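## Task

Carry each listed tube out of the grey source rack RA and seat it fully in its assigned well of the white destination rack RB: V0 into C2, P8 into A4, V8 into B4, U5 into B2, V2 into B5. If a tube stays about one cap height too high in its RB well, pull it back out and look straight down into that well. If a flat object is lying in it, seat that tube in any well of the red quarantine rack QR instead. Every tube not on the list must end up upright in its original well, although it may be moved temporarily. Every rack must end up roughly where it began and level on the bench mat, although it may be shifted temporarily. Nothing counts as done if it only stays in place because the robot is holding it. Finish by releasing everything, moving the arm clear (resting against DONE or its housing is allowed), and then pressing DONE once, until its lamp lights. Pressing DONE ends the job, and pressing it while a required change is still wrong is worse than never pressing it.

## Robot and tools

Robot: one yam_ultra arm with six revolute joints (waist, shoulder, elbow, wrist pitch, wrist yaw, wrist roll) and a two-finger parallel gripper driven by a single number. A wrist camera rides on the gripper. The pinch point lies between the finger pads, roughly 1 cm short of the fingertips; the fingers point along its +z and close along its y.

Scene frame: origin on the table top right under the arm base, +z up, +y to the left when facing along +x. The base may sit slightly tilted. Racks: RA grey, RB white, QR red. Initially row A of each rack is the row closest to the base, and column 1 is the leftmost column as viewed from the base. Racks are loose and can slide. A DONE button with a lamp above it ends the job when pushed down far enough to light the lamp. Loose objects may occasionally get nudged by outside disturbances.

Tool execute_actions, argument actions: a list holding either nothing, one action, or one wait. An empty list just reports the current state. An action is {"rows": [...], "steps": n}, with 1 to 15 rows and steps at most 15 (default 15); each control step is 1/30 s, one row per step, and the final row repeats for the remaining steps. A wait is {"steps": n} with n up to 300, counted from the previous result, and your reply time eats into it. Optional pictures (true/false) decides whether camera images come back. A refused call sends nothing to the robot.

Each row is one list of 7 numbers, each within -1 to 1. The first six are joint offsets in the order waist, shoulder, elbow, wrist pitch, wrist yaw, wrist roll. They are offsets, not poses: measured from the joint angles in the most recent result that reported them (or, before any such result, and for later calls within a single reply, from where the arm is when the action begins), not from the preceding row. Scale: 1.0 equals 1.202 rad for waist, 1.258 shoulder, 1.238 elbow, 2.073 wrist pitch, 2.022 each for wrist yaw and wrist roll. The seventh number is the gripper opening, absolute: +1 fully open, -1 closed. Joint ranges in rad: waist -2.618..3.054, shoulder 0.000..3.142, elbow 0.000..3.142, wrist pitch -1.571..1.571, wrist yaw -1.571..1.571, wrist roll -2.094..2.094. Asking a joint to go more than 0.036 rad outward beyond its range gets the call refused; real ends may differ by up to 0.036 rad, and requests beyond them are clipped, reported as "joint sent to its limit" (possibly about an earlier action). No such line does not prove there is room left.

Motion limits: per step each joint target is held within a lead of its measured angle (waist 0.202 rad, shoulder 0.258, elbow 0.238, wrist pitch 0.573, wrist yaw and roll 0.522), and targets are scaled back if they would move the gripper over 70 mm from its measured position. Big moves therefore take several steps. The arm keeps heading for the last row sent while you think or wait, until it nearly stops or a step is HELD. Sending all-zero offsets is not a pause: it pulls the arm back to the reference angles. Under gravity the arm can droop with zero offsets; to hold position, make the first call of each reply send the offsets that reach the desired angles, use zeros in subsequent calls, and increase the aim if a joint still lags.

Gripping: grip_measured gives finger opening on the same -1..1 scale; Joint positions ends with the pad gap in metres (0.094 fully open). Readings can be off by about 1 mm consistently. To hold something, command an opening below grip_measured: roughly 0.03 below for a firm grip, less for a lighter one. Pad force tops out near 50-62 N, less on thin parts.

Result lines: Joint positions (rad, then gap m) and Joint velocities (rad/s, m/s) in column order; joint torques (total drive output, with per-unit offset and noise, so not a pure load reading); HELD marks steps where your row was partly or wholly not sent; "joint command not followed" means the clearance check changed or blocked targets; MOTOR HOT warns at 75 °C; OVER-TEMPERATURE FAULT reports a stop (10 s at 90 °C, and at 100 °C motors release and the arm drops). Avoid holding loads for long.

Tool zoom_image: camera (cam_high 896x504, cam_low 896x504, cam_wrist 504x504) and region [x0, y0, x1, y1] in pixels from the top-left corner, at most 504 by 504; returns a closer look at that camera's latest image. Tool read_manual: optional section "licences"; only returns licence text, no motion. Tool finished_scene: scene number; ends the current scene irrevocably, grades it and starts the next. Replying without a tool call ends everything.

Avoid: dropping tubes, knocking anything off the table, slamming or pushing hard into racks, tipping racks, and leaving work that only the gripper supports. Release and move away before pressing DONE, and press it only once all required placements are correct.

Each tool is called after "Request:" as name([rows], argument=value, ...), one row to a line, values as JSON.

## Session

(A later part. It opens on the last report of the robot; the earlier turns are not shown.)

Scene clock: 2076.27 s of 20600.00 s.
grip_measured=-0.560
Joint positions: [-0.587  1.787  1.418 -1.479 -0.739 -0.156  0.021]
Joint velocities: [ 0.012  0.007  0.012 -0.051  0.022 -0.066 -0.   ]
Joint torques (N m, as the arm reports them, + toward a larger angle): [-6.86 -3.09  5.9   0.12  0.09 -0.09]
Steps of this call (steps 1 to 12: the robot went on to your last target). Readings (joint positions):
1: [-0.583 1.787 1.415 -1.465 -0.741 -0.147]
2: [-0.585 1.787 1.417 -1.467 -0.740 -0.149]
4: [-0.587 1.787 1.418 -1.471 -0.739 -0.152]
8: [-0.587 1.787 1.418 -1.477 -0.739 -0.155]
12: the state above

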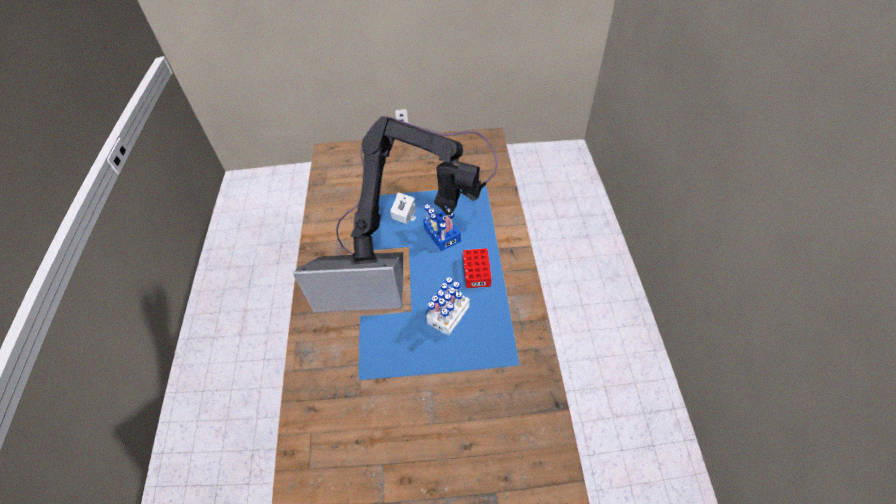

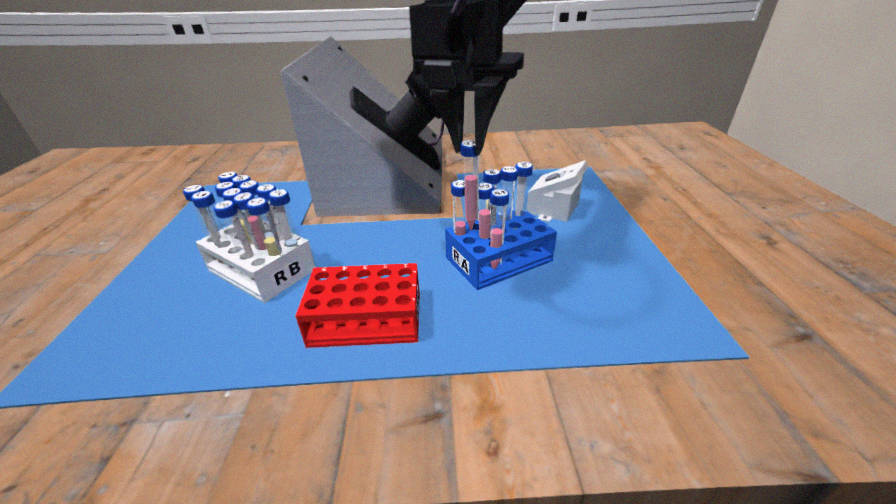

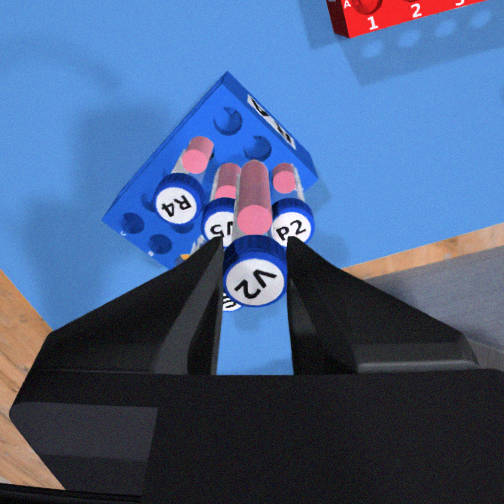

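Request:
execute_actions([
  {"rows":[[-0.003,0.006,0.016,0,0,0,-0.59],[-0.006,0.014,0.026,-0.001,0,0,-0.59],[-0.009,0.024,0.036,-0.001,0,0,-0.59],[-0.012,0.036,0.047,-0.002,0,0,-0.59],[-0.014,0.048,0.058,-0.002,0,0,-0.59],[-0.016,0.06,0.069,-0.003,0,0,-0.59],[-0.018,0.072,0.08,-0.003,0,0.003,-0.59],[-0.02,0.084,0.091,-0.003,0,0.008,-0.59],[-0.022,0.095,0.101,-0.003,0,0.014,-0.59],[-0.024,0.105,0.109,-0.003,0,0.021,-0.59],[-0.026,0.112,0.115,-0.003,0.002,0.03,-0.59],[-0.029,0.116,0.119,-0.002,0.004,0.04,-0.59],[-0.033,0.118,0.12,0,0.007,0.052,-0.59],[-0.039,0.119,0.118,0.002,0.011,0.066,-0.59],[-0.047,0.12,0.112,0.005,0.016,0.082,-0.59]],"steps":15},
], pictures=false)

Request:
execute_actions([
  {"rows":[[-0.035,0.006,-0.014,0.012,0.021,0.065,-0.59],[-0.055,0.011,-0.03,0.017,0.027,0.083,-0.59],[-0.078,0.016,-0.047,0.022,0.033,0.101,-0.59],[-0.102,0.022,-0.065,0.027,0.039,0.119,-0.59],[-0.126,0.028,-0.083,0.032,0.045,0.137,-0.59],[-0.15,0.034,-0.101,0.037,0.051,0.155,-0.59],[-0.174,0.04,-0.119,0.042,0.057,0.173,-0.59],[-0.198,0.046,-0.137,0.047,0.063,0.191,-0.59],[-0.222,0.052,-0.155,0.051,0.069,0.209,-0.59],[-0.246,0.058,-0.173,0.055,0.074,0.227,-0.59],[-0.268,0.063,-0.191,0.058,0.078,0.243,-0.59],[-0.288,0.068,-0.209,0.061,0.082,0.255,-0.59],[-0.306,0.072,-0.226,0.063,0.085,0.263,-0.59],[-0.321,0.076,-0.241,0.065,0.087,0.268,-0.59],[-0.333,0.079,-0.254,0.066,0.088,0.27,-0.59]],"steps":15},
], pictures=false)

Request:
execute_actions([
  {"steps":12},
])

Scene clock: 2192.43 s of 20600.00 s.
grip_measured=-0.560
Joint positions: [-0.603  1.932  1.537 -1.481 -0.732 -0.08   0.021]
Joint velocities: [-0.168  0.061 -0.017  0.022  0.154  0.564 -0.001]
Joint torques (N m, as the arm reports them, + toward a larger angle): [-8.36 -4.62  5.52  0.3   0.08  0.05]
Steps of this call (steps 1 to 30: the robot went on to your last target; steps 31 to 110: nothing new was sent; then 112.00 s passed at rest; steps 111 to 125: all 15 steps of this action). Readings (joint positions):
111: [-0.587 1.787 1.418 -1.481 -0.739 -0.157]
112: [-0.587 1.787 1.419 -1.481 -0.739 -0.157]
114: [-0.587 1.799 1.432 -1.483 -0.739 -0.157]
118: [-0.587 1.854 1.486 -1.484 -0.739 -0.155]
125: the state above

Scene clock: 2192.93 s of 20600.00 s.
grip_measured=-0.560
Joint positions: [-0.965  2.024  1.262 -1.37  -0.59   0.372  0.021]
Joint velocities: [-0.545  0.125 -0.564  0.11   0.242  0.593  0.001]
Joint torques (N m, as the arm reports them, + toward a larger angle): [-5.11 -4.26  4.58  0.27  0.    0.05]
Steps of this call (steps 1 to 15: all 15 steps of this action). Readings (joint positions):
1: [-0.609 1.934 1.537 -1.479 -0.727 -0.057]
2: [-0.617 1.935 1.534 -1.474 -0.721 -0.031]
4: [-0.646 1.935 1.511 -1.460 -0.709 0.026]
8: [-0.761 1.959 1.426 -1.428 -0.669 0.156]
15: the state above

Scene clock: 2193.33 s of 20600.00 s.
grip_measured=-0.560
Joint positions: [-0.998  2.034  1.226 -1.357 -0.565  0.455  0.021]
Joint velocities: [-0.002  0.007  0.012 -0.022  0.007  0.081 -0.001]
Joint torques (N m, as the arm reports them, + toward a larger angle): [-4.94 -4.31  4.57  0.34  0.11  0.12]
Steps of this call (steps 1 to 12: the robot went on to your last target). Readings (joint positions):
1: [-0.982 2.029 1.245 -1.367 -0.582 0.390]
2: [-0.992 2.032 1.234 -1.367 -0.575 0.405]
4: [-0.998 2.034 1.226 -1.366 -0.567 0.426]
8: [-0.998 2.034 1.226 -1.360 -0.566 0.446]
12: the state above

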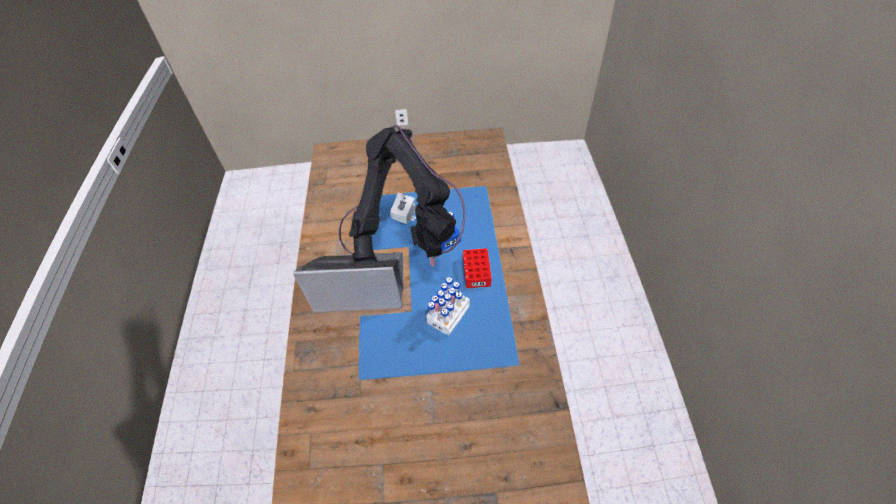

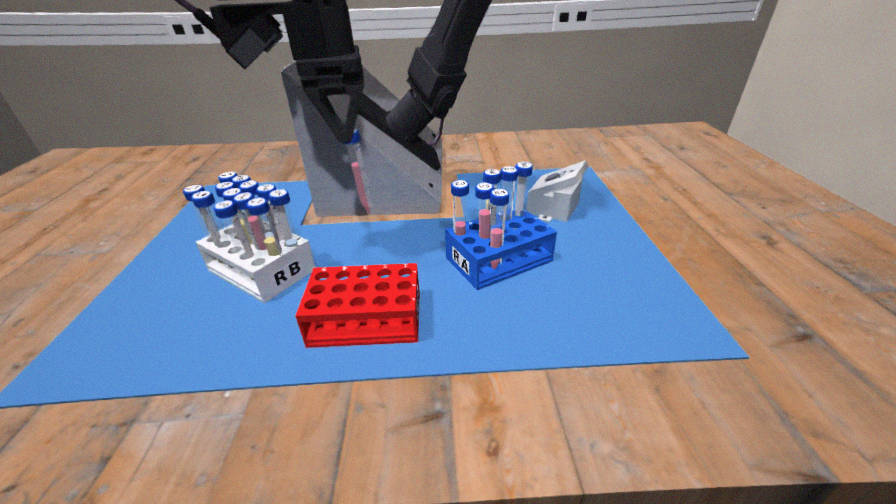

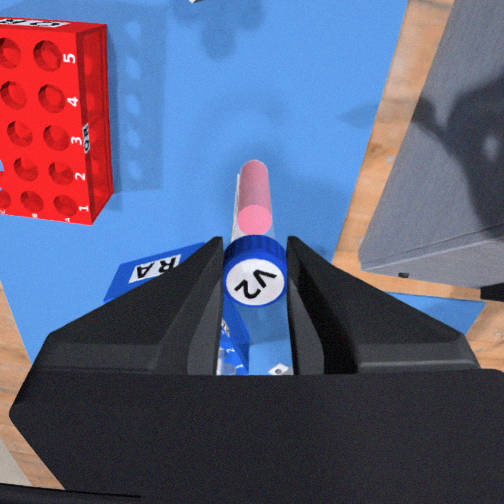

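Request:
execute_actions([
  {"rows":[[-0.008,0.005,0.014,0.002,0.004,0.01,-0.59],[-0.018,0.015,0.026,0.004,0.009,0.022,-0.59],[-0.03,0.028,0.037,0.005,0.014,0.036,-0.59],[-0.043,0.045,0.049,0.007,0.019,0.05,-0.59],[-0.056,0.063,0.062,0.008,0.024,0.064,-0.59],[-0.069,0.082,0.075,0.01,0.029,0.078,-0.59],[-0.082,0.102,0.089,0.011,0.034,0.092,-0.59],[-0.095,0.121,0.102,0.013,0.039,0.106,-0.59],[-0.108,0.141,0.116,0.014,0.043,0.12,-0.59],[-0.121,0.16,0.13,0.016,0.048,0.134,-0.59],[-0.134,0.18,0.143,0.017,0.053,0.148,-0.59],[-0.147,0.199,0.157,0.019,0.057,0.162,-0.59],[-0.16,0.219,0.17,0.02,0.062,0.176,-0.59],[-0.173,0.238,0.184,0.021,0.067,0.19,-0.59],[-0.186,0.258,0.197,0.022,0.071,0.204,-0.59]],"steps":15},
], pictures=false)

Request:
execute_actions([
  {"rows":[[-0.04,0.056,0.051,0.009,0.029,0.075,-0.59],[-0.053,0.075,0.064,0.01,0.033,0.088,-0.59],[-0.065,0.094,0.077,0.011,0.037,0.1,-0.59],[-0.077,0.112,0.09,0.012,0.041,0.111,-0.59],[-0.088,0.13,0.102,0.013,0.044,0.121,-0.59],[-0.097,0.146,0.114,0.014,0.047,0.129,-0.59],[-0.104,0.161,0.124,0.015,0.049,0.134,-0.59],[-0.109,0.174,0.133,0.015,0.05,0.136,-0.59],[-0.112,0.184,0.14,0.015,0.05,0.136,-0.59],[-0.114,0.191,0.145,0.015,0.05,0.136,-0.59],[-0.114,0.195,0.147,0.015,0.05,0.136,-0.59]],"steps":15},
], pictures=false)

Request:
execute_actions([
  {"steps":8},
])

Scene clock: 2227.73 s of 20600.00 s.
grip_measured=-0.560
Joint positions: [-1.178  2.312  1.418 -1.331 -0.473  0.747  0.021]
Joint velocities: [-0.447  0.711  0.501  0.051  0.198  0.74   0.   ]
Joint torques (N m, as the arm reports them, + toward a larger angle): [-5.83 -5.52  6.7   0.4   0.1   0.05]
Steps of this call (steps 1 to 30: the robot went on to your last target; steps 31 to 90: nothing new was sent; then 30.90 s passed at rest; steps 91 to 105: all 15 steps of this action). Readings (joint positions):
91: [-0.998 2.034 1.226 -1.356 -0.565 0.462]
92: [-0.998 2.036 1.227 -1.356 -0.565 0.467]
94: [-1.004 2.050 1.240 -1.357 -0.560 0.490]
98: [-1.057 2.131 1.304 -1.354 -0.536 0.568]
105: the state above

Scene clock: 2228.23 s of 20600.00 s.
grip_measured=-0.560
Joint positions: [-1.308  2.56   1.569 -1.302 -0.387  1.002  0.021]
Joint velocities: [-0.017  0.002 -0.007  0.007  0.081  0.081 -0.   ]
Joint torques (N m, as the arm reports them, + toward a larger angle): [-4.6  -7.78  7.41  0.25  0.14  0.05]
Steps of this call (steps 1 to 15: all 15 steps of this action). Readings (joint positions):
1: [-1.192 2.336 1.434 -1.329 -0.464 0.775]
2: [-1.206 2.360 1.449 -1.326 -0.455 0.803]
4: [-1.230 2.408 1.479 -1.323 -0.438 0.856]
8: [-1.279 2.496 1.537 -1.314 -0.409 0.944]
15: the state above

Scene clock: 2228.50 s of 20600.00 s.
grip_measured=-0.560
Joint positions: [-1.308  2.56   1.569 -1.302 -0.385  1.014  0.021]
Joint velocities: [-0.012  0.002 -0.007 -0.022  0.066 -0.022 -0.001]
Joint torques (N m, as the arm reports them, + toward a larger angle): [-4.44 -7.84  7.35  0.25  0.12  0.07]
Steps of this call (steps 1 to 8: the robot went on to your last target). Readings (joint positions):
1: [-1.308 2.560 1.569 -1.302 -0.386 1.005]
2: [-1.308 2.560 1.569 -1.302 -0.386 1.007]
4: [-1.308 2.560 1.569 -1.302 -0.386 1.011]
8: the state above

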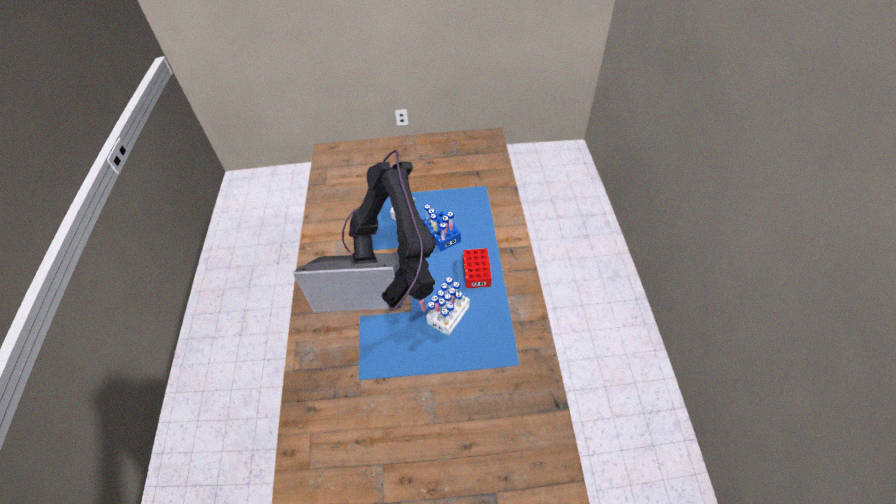

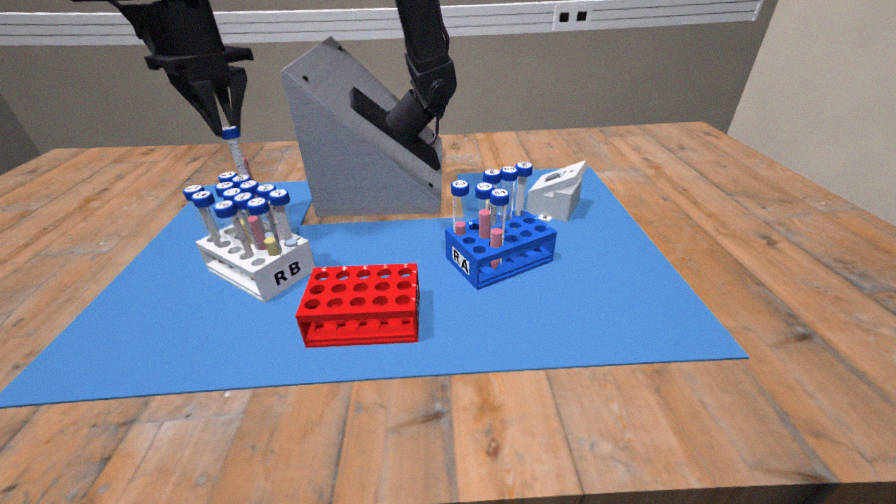

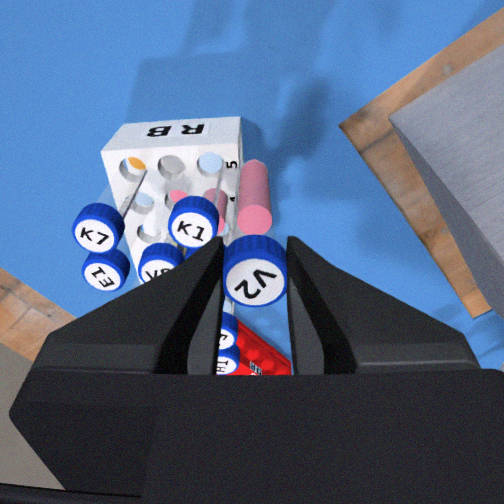

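Request:
execute_actions([
  {"rows":[[-0.004,0.004,0.022,-0.003,0.003,0.003,-0.59],[-0.008,0.012,0.038,-0.006,0.006,0.006,-0.59],[-0.012,0.022,0.054,-0.009,0.008,0.009,-0.59],[-0.015,0.033,0.07,-0.012,0.01,0.012,-0.59],[-0.018,0.045,0.087,-0.015,0.012,0.014,-0.59],[-0.02,0.057,0.104,-0.018,0.013,0.016,-0.59],[-0.022,0.069,0.121,-0.021,0.014,0.018,-0.59],[-0.024,0.081,0.137,-0.023,0.014,0.018,-0.59],[-0.025,0.092,0.152,-0.025,0.014,0.018,-0.59],[-0.026,0.101,0.164,-0.026,0.014,0.018,-0.59],[-0.026,0.106,0.172,-0.026,0.014,0.018,-0.59],[-0.026,0.108,0.175,-0.026,0.014,0.018,-0.59]],"steps":15},
], pictures=false)

Request:
execute_actions([
  {"rows":[[0.003,0.004,0.026,-0.007,-0.003,0.003,-0.59],[0.007,0.008,0.034,-0.011,-0.006,0.003,-0.59],[0.011,0.013,0.044,-0.015,-0.008,0.003,-0.59],[0.016,0.018,0.054,-0.019,-0.011,0.003,-0.59],[0.021,0.023,0.065,-0.022,-0.013,0.003,-0.59],[0.026,0.028,0.076,-0.025,-0.015,0.003,-0.59],[0.03,0.033,0.087,-0.028,-0.017,0.003,-0.59],[0.034,0.038,0.097,-0.03,-0.0185,0.003,-0.59],[0.037,0.042,0.107,-0.031,-0.0185,0.003,-0.59],[0.039,0.045,0.114,-0.031,-0.0185,0.003,-0.59]],"steps":15},
], pictures=false)

Request:
execute_actions([
  {"steps":8},
])

Scene clock: 2255.80 s of 20600.00 s.
grip_measured=-0.560
Joint positions: [-1.325  2.693  1.758 -1.331 -0.371  1.043  0.021]
Joint velocities: [-0.017  0.032  0.002 -0.081 -0.022 -0.022  0.001]
Joint torques (N m, as the arm reports them, + toward a larger angle): [-5.29 -8.56  7.31  0.06  0.12  0.03]
Steps of this call (steps 1 to 30: the robot went on to your last target; steps 31 to 90: nothing new was sent; then 23.80 s passed at rest; steps 91 to 105: all 15 steps of this action). Readings (joint positions):
91: [-1.308 2.560 1.569 -1.302 -0.385 1.017]
92: [-1.308 2.561 1.573 -1.305 -0.385 1.017]
94: [-1.308 2.575 1.598 -1.314 -0.383 1.022]
98: [-1.312 2.627 1.681 -1.325 -0.378 1.034]
105: the state above

Scene clock: 2256.30 s of 20600.00 s.
grip_measured=-0.560
Joint positions: [-1.272  2.742  1.873 -1.373 -0.404  1.044  0.021]
Joint velocities: [-0.022  0.012 -0.002 -0.125 -0.037 -0.051  0.   ]
Joint torques (N m, as the arm reports them, + toward a larger angle): [-5.11 -8.52  6.99  0.15 -0.04  0.06]
Steps of this call (steps 1 to 15: all 15 steps of this action). Readings (joint positions):
1: [-1.325 2.694 1.758 -1.332 -0.371 1.043]
2: [-1.324 2.696 1.760 -1.334 -0.372 1.043]
4: [-1.321 2.703 1.777 -1.344 -0.375 1.044]
8: [-1.301 2.725 1.830 -1.361 -0.388 1.044]
15: the state above

Scene clock: 2256.57 s of 20600.00 s.
grip_measured=-0.560
Joint positions: [-1.272  2.744  1.873 -1.38  -0.405  1.044  0.021]
Joint velocities: [ 0.017 -0.002 -0.022 -0.081  0.007  0.037 -0.   ]
Joint torques (N m, as the arm reports them, + toward a larger angle): [-5.13 -8.54  7.02  0.15 -0.09  0.05]
Steps of this call (steps 1 to 8: the robot went on to your last target). Readings (joint positions):
1: [-1.272 2.742 1.873 -1.375 -0.404 1.044]
2: [-1.272 2.742 1.873 -1.376 -0.404 1.044]
4: [-1.272 2.743 1.873 -1.378 -0.405 1.044]
8: the state above

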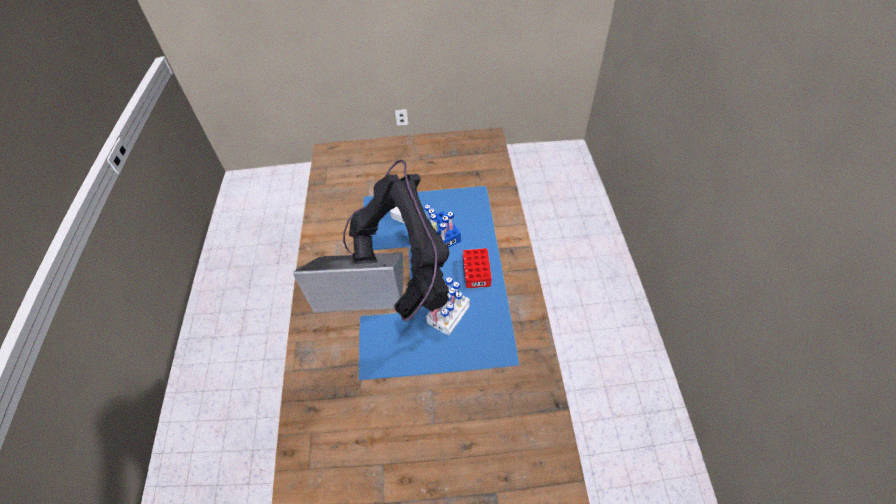

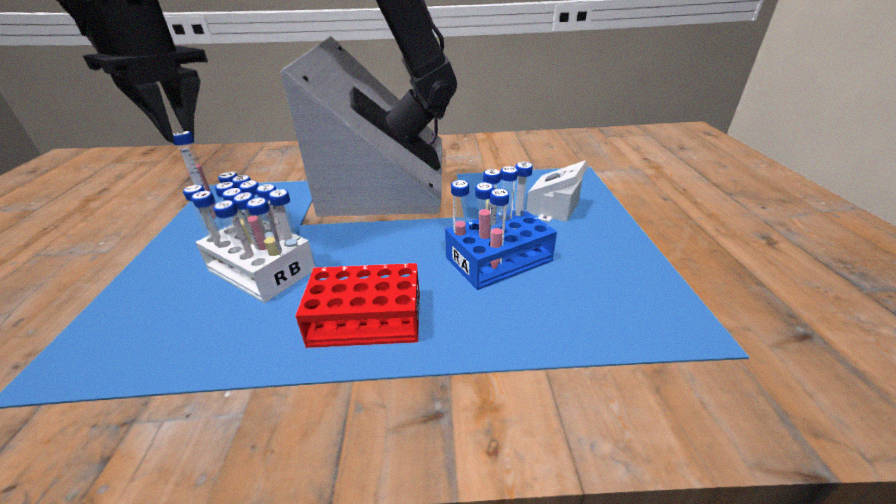

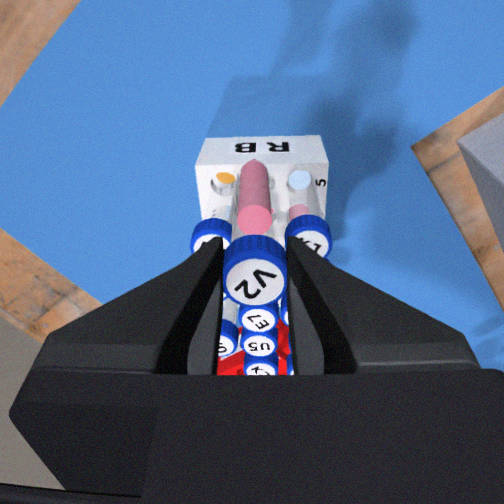

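Request:
execute_actions([
  {"rows":[[0.002,-0.014,-0.008,0.001,-0.004,0.004,-0.59],[0.005,-0.019,-0.013,0.003,-0.006,0.007,-0.59],[0.009,-0.024,-0.019,0.005,-0.008,0.01,-0.59],[0.013,-0.029,-0.025,0.007,-0.01,0.013,-0.59],[0.017,-0.033,-0.032,0.009,-0.012,0.016,-0.59],[0.021,-0.037,-0.039,0.011,-0.013,0.019,-0.59],[0.025,-0.041,-0.046,0.014,-0.014,0.021,-0.59],[0.028,-0.044,-0.053,0.016,-0.014,0.022,-0.59],[0.031,-0.046,-0.06,0.018,-0.014,0.022,-0.59],[0.033,-0.048,-0.066,0.02,-0.014,0.022,-0.59],[0.033,-0.048,-0.071,0.021,-0.014,0.022,-0.59],[0.033,-0.048,-0.074,0.021,-0.014,0.022,-0.59]],"steps":15},
], pictures=false)

Request:
execute_actions([
  {"steps":12},
])

Request:
zoom_image(camera="cam_wrist", region=[160, 80, 350, 270])

Scene clock: 2286.80 s of 20600.00 s.
grip_measured=-0.560
Joint positions: [-1.227  2.701  1.795 -1.353 -0.43   1.08   0.021]
Joint velocities: [ 0.002 -0.002 -0.066  0.051 -0.051  0.022  0.001]
Joint torques (N m, as the arm reports them, + toward a larger angle): [-5.24 -9.87  4.54  0.32 -0.08  0.07]
Steps of this call (steps 1 to 15: the robot went on to your last target; steps 16 to 90: nothing new was sent; then 26.73 s passed at rest; steps 91 to 105: all 15 steps of this action). Readings (joint positions):
91: [-1.272 2.744 1.873 -1.381 -0.406 1.045]
92: [-1.272 2.744 1.873 -1.381 -0.407 1.046]
94: [-1.270 2.739 1.866 -1.376 -0.410 1.051]
98: [-1.254 2.718 1.834 -1.368 -0.419 1.067]
105: the state above

Scene clock: 2287.20 s of 20600.00 s.
grip_measured=-0.560
Joint positions: [-1.227  2.701  1.793 -1.346 -0.43   1.083  0.021]
Joint velocities: [ 0.002 -0.002 -0.012 -0.022 -0.037 -0.007 -0.001]
Joint torques (N m, as the arm reports them, + toward a larger angle): [ -5.2  -10.04   4.46   0.33  -0.07   0.05]
Steps of this call (steps 1 to 12: the robot went on to your last target). Readings (joint positions):
1: [-1.227 2.701 1.793 -1.352 -0.430 1.081]
2: [-1.227 2.701 1.793 -1.352 -0.430 1.082]
4: [-1.227 2.701 1.793 -1.349 -0.430 1.082]
8: [-1.227 2.701 1.793 -1.347 -0.430 1.083]
12: the state above

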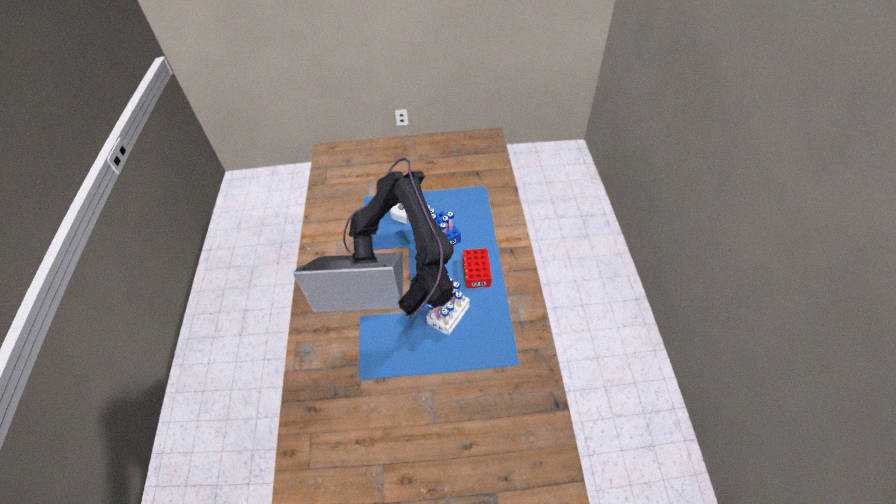

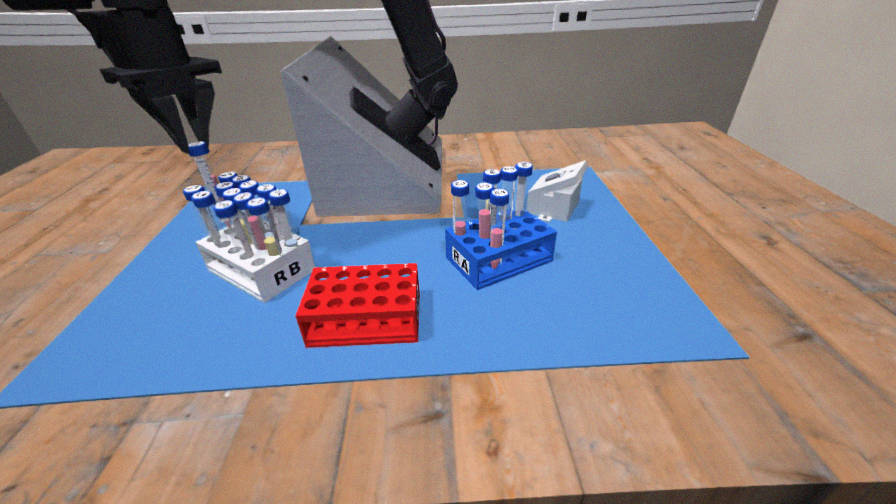

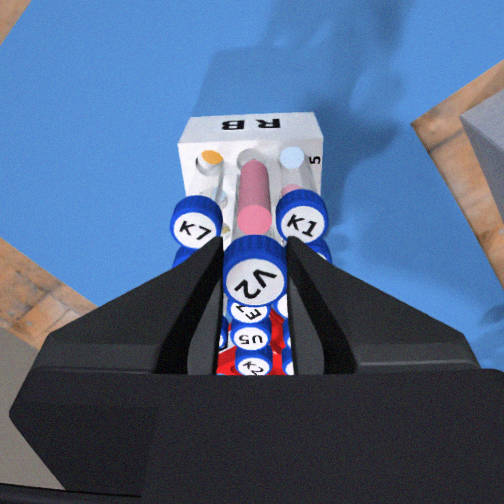

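Region (160, 80, 350, 270) of cam_wrist's 504x504 image, scaled by 2.653, with more detail than that image has.

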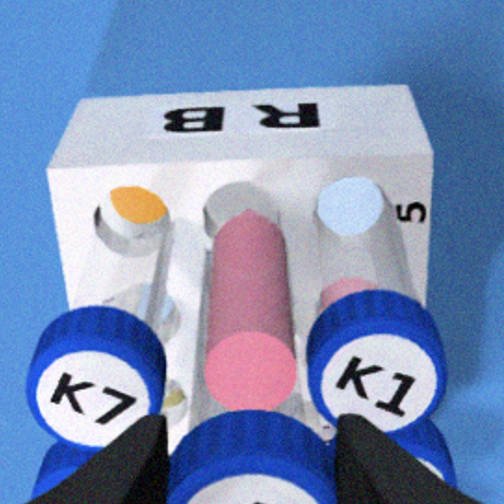

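Request:
execute_actions([
  {"rows":[[0.004,-0.004,-0.004,0.005,-0.003,0.002,-0.59],[0.007,-0.006,-0.008,0.009,-0.005,0.004,-0.59],[0.01,-0.008,-0.012,0.012,-0.006,0.006,-0.59],[0.012,-0.008,-0.016,0.015,-0.007,0.008,-0.59],[0.014,-0.008,-0.02,0.018,-0.008,0.01,-0.59],[0.015,-0.008,-0.024,0.02,-0.008,0.011,-0.59],[0.015,-0.008,-0.028,0.022,-0.008,0.011,-0.59],[0.015,-0.008,-0.032,0.022,-0.008,0.011,-0.59],[0.015,-0.008,-0.035,0.022,-0.008,0.011,-0.59]],"steps":15},
], pictures=false)

Request:
execute_actions([
  {"steps":8},
])

Request:
zoom_image(camera="cam_wrist", region=[160, 80, 350, 270])

Scene clock: 2319.63 s of 20600.00 s.
grip_measured=-0.560
Joint positions: [-1.207  2.701  1.76  -1.314 -0.442  1.099  0.021]
Joint velocities: [ 0.007  0.007  0.012 -0.007 -0.037  0.037  0.   ]
Joint torques (N m, as the arm reports them, + toward a larger angle): [-5.09 -9.43  4.46  0.35 -0.06  0.06]
Steps of this call (steps 1 to 15: the robot went on to your last target; steps 16 to 90: nothing new was sent; then 28.93 s passed at rest; steps 91 to 105: all 15 steps of this action). Readings (joint positions):
91: [-1.227 2.701 1.793 -1.346 -0.430 1.083]
92: [-1.227 2.701 1.793 -1.345 -0.431 1.084]
94: [-1.224 2.701 1.793 -1.340 -0.433 1.087]
98: [-1.212 2.701 1.777 -1.321 -0.439 1.094]
105: the state above

Scene clock: 2319.90 s of 20600.00 s.
grip_measured=-0.560
Joint positions: [-1.207  2.701  1.76  -1.31  -0.443  1.1    0.021]
Joint velocities: [ 0.002  0.007 -0.017  0.022 -0.007 -0.037 -0.   ]
Joint torques (N m, as the arm reports them, + toward a larger angle): [-5.09 -9.47  4.48  0.36 -0.05  0.08]
Steps of this call (steps 1 to 8: the robot went on to your last target). Readings (joint positions):
1: [-1.207 2.701 1.760 -1.313 -0.442 1.099]
2: [-1.207 2.701 1.760 -1.312 -0.442 1.099]
4: [-1.207 2.701 1.760 -1.311 -0.443 1.100]
8: the state above

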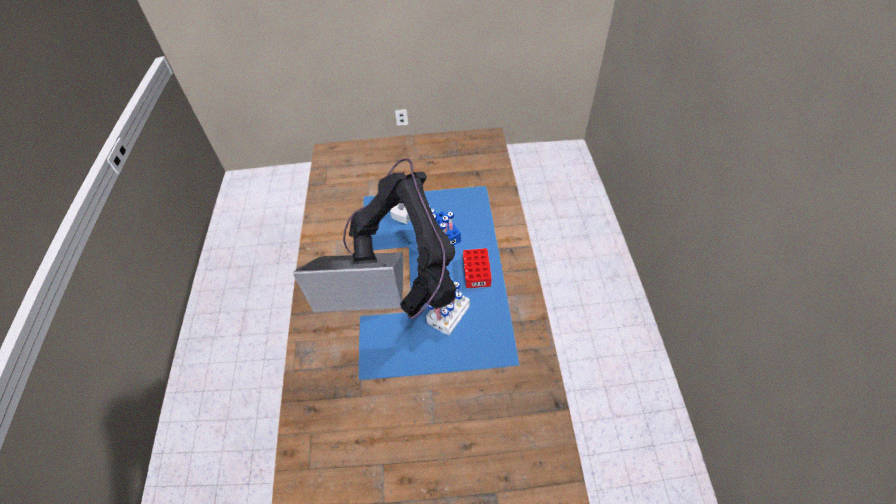

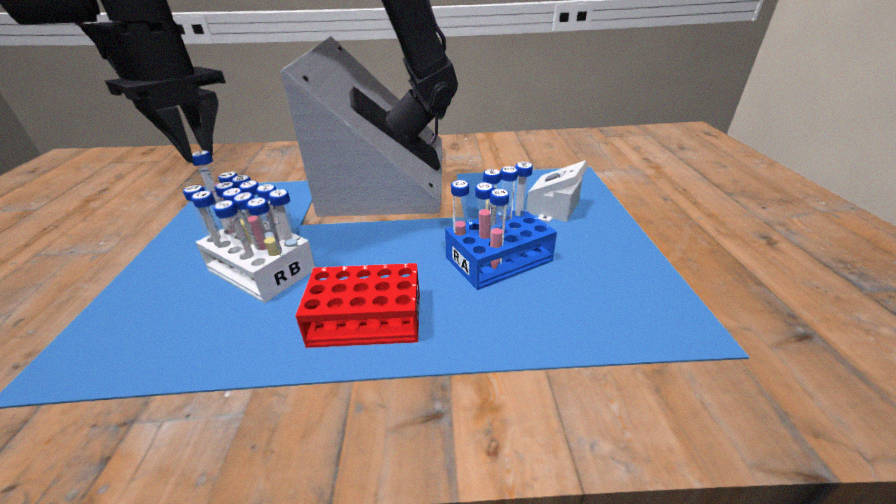

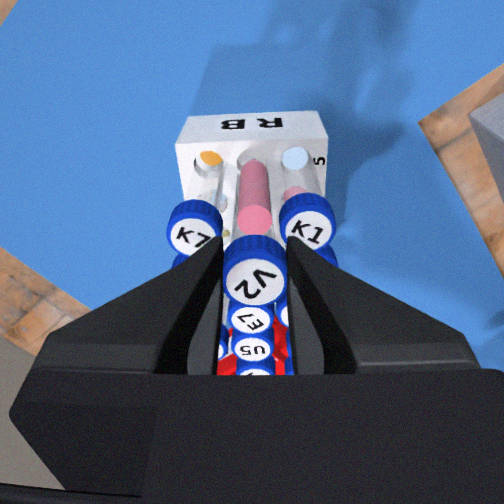

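Region (160, 80, 350, 270) of cam_wrist's 504x504 image, scaled by 2.653, with more detail than that image has.

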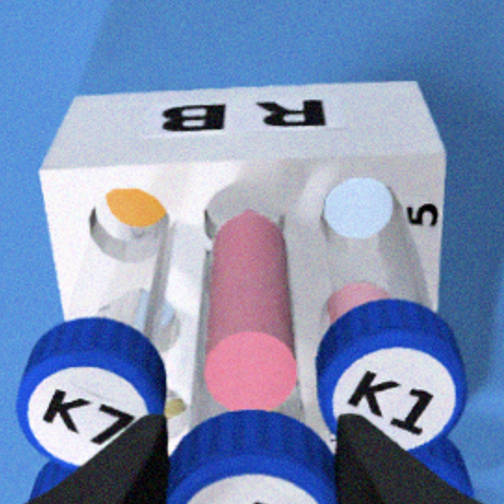

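Request:
execute_actions([
  {"rows":[[0.002,0,-0.011,0.007,-0.002,0.002,-0.59],[0.004,0,-0.017,0.012,-0.003,0.004,-0.59],[0.006,0,-0.023,0.017,-0.004,0.006,-0.59],[0.008,0,-0.03,0.022,-0.005,0.007,-0.59],[0.011,0,-0.037,0.027,-0.006,0.009,-0.59],[0.013,0,-0.044,0.033,-0.007,0.01,-0.59],[0.015,0,-0.051,0.038,-0.008,0.012,-0.59],[0.017,0,-0.058,0.043,-0.009,0.013,-0.59],[0.02,0,-0.065,0.048,-0.01,0.014,-0.59],[0.022,0,-0.071,0.053,-0.011,0.015,-0.59],[0.024,0,-0.077,0.057,-0.011,0.016,-0.59],[0.026,0,-0.082,0.0595,-0.011,0.016,-0.59],[0.027,0,-0.086,0.0595,-0.011,0.016,-0.59]],"steps":15},
], pictures=false)

Request:
execute_actions([
  {"steps":10},
])

Scene clock: 2334.97 s of 20600.00 s.
grip_measured=-0.560
Joint positions: [-1.175  2.701  1.669 -1.204 -0.461  1.124  0.021]
Joint velocities: [ 0.046 -0.007 -0.09   0.095 -0.051 -0.022  0.001]
Joint torques (N m, as the arm reports them, + toward a larger angle): [-5.09 -8.62  4.46  0.25 -0.04  0.06]
Steps of this call (steps 1 to 15: the robot went on to your last target; steps 16 to 90: nothing new was sent; then 11.57 s passed at rest; steps 91 to 105: all 15 steps of this action). Readings (joint positions):
91: [-1.207 2.701 1.760 -1.310 -0.443 1.100]
92: [-1.207 2.701 1.759 -1.307 -0.443 1.101]
94: [-1.206 2.701 1.751 -1.297 -0.445 1.103]
98: [-1.196 2.701 1.716 -1.265 -0.451 1.111]
105: the state above

Scene clock: 2335.30 s of 20600.00 s.
grip_measured=-0.560
Joint positions: [-1.174  2.701  1.666 -1.197 -0.461  1.127  0.021]
Joint velocities: [-0.007 -0.007  0.002  0.007 -0.007 -0.037 -0.001]
Joint torques (N m, as the arm reports them, + toward a larger angle): [-5.19 -8.66  4.27  0.38 -0.06  0.09]
Steps of this call (steps 1 to 10: the robot went on to your last target). Readings (joint positions):
1: [-1.174 2.701 1.667 -1.202 -0.461 1.125]
2: [-1.174 2.701 1.666 -1.200 -0.461 1.125]
4: [-1.174 2.701 1.666 -1.199 -0.461 1.126]
8: [-1.174 2.701 1.666 -1.197 -0.461 1.127]
10: the state above

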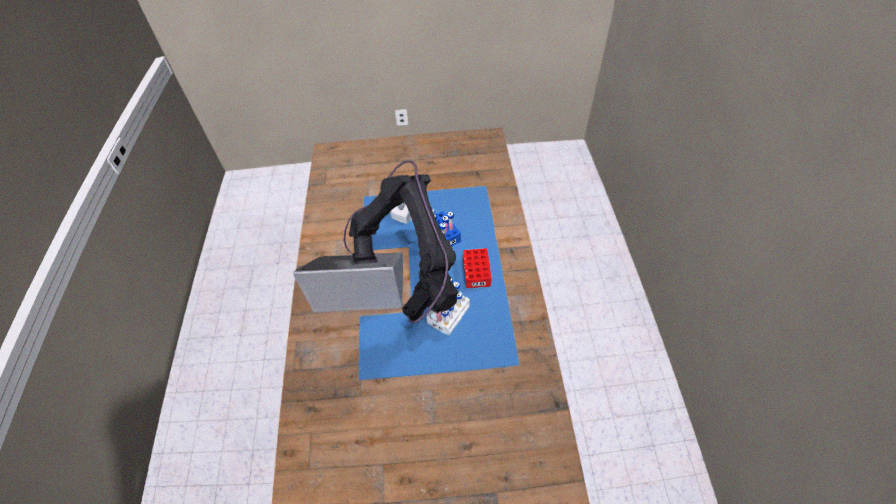

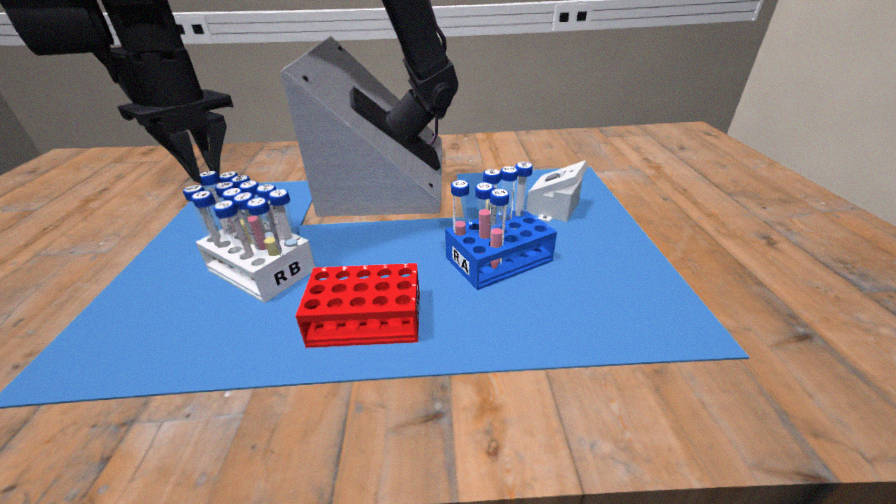

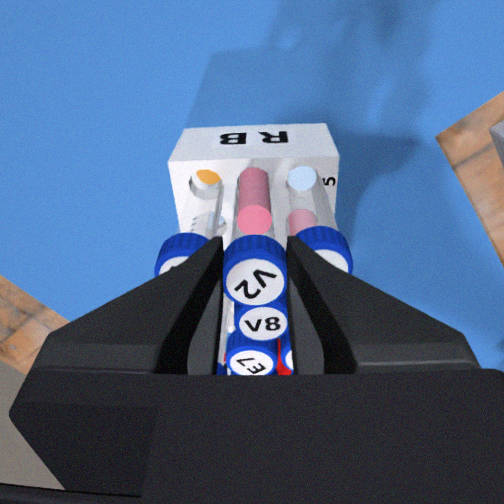

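Release and lift.

Request:
execute_actions([
  {"rows":[[0,0,0.006,0,0,0,-0.565],[0,0,0.006,0,0,0,-0.55],[0,0,0.006,0,0,0,-0.535],[0,0,0.006,0,0,0,-0.515],[0,0,0.006,0,0,0,-0.495],[0,0,0.006,0,0,0,-0.48],[-0.004,0,0.006,0,0,0,-0.48],[-0.008,0,0.01,-0.002,0,0,-0.48],[-0.012,0,0.018,-0.008,0.002,0,-0.48],[-0.016,0,0.028,-0.015,0.004,0,-0.48],[-0.02,0,0.038,-0.022,0.006,0,-0.48],[-0.024,0,0.048,-0.029,0.008,0,-0.48],[-0.028,0,0.058,-0.036,0.01,0,-0.48],[-0.031,0,0.067,-0.042,0.011,0,-0.48],[-0.033,0,0.075,-0.046,0.012,0,-0.48]],"steps":15},
], pictures=false)

Request:
execute_actions([
  {"steps":10},
])

Request:
zoom_image(camera="cam_low", region=[170, 150, 310, 270])

Scene clock: 2346.77 s of 20600.00 s.
grip_measured=-0.482
Joint positions: [-1.184  2.701  1.713 -1.242 -0.458  1.127  0.024]
Joint velocities: [-0.139 -0.017  0.379 -0.286  0.007  0.007 -0.   ]
Joint torques (N m, as the arm reports them, + toward a larger angle): [-6.77 -8.74  6.71  0.11  0.15  0.  ]
Steps of this call (steps 1 to 15: the robot went on to your last target; steps 16 to 100: nothing new was sent; then 7.63 s passed at rest; steps 101 to 115: all 15 steps of this action). Readings (joint positions):
101: [-1.174 2.701 1.666 -1.196 -0.461 1.127]
102: [-1.174 2.701 1.666 -1.196 -0.461 1.127]
104: [-1.174 2.701 1.666 -1.196 -0.461 1.127]
108: [-1.174 2.701 1.666 -1.196 -0.461 1.127]
115: the state above

Scene clock: 2347.10 s of 20600.00 s.
grip_measured=-0.482
Joint positions: [-1.2    2.701  1.738 -1.273 -0.451  1.127  0.024]
Joint velocities: [-0.012 -0.017 -0.002 -0.022 -0.037 -0.007 -0.002]
Joint torques (N m, as the arm reports them, + toward a larger angle): [-6.09 -8.7   6.61  0.12  0.13  0.01]
Steps of this call (steps 1 to 10: the robot went on to your last target). Readings (joint positions):
1: [-1.188 2.701 1.723 -1.248 -0.457 1.127]
2: [-1.193 2.701 1.732 -1.253 -0.456 1.127]
4: [-1.198 2.701 1.738 -1.258 -0.454 1.127]
8: [-1.200 2.701 1.738 -1.270 -0.452 1.127]
10: the state above

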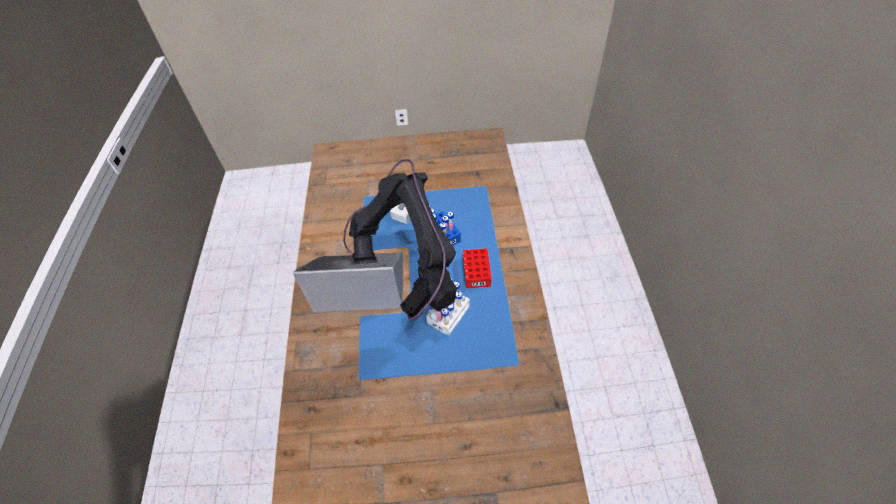

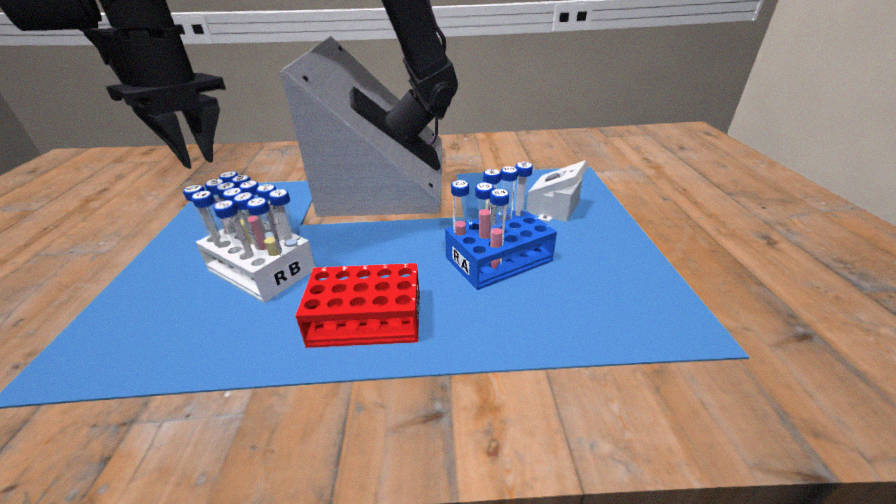

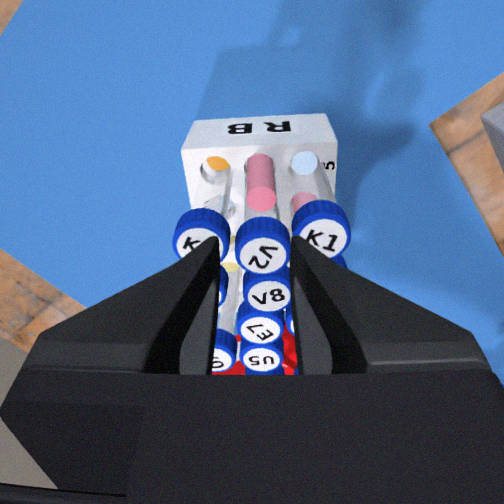

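Region (170, 150, 310, 270) of cam_low's 896x504 image, scaled by 3.600, with more detail than that image has; it fills the top 432 rows of this view, and the rest is white.

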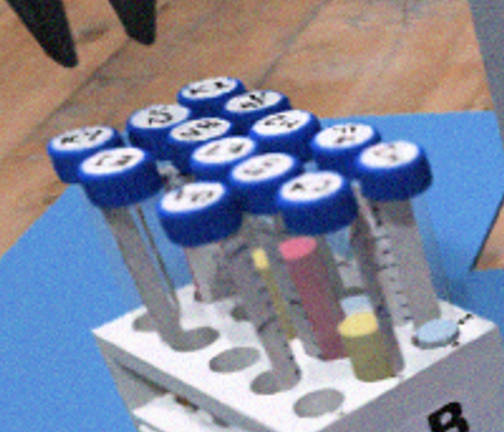

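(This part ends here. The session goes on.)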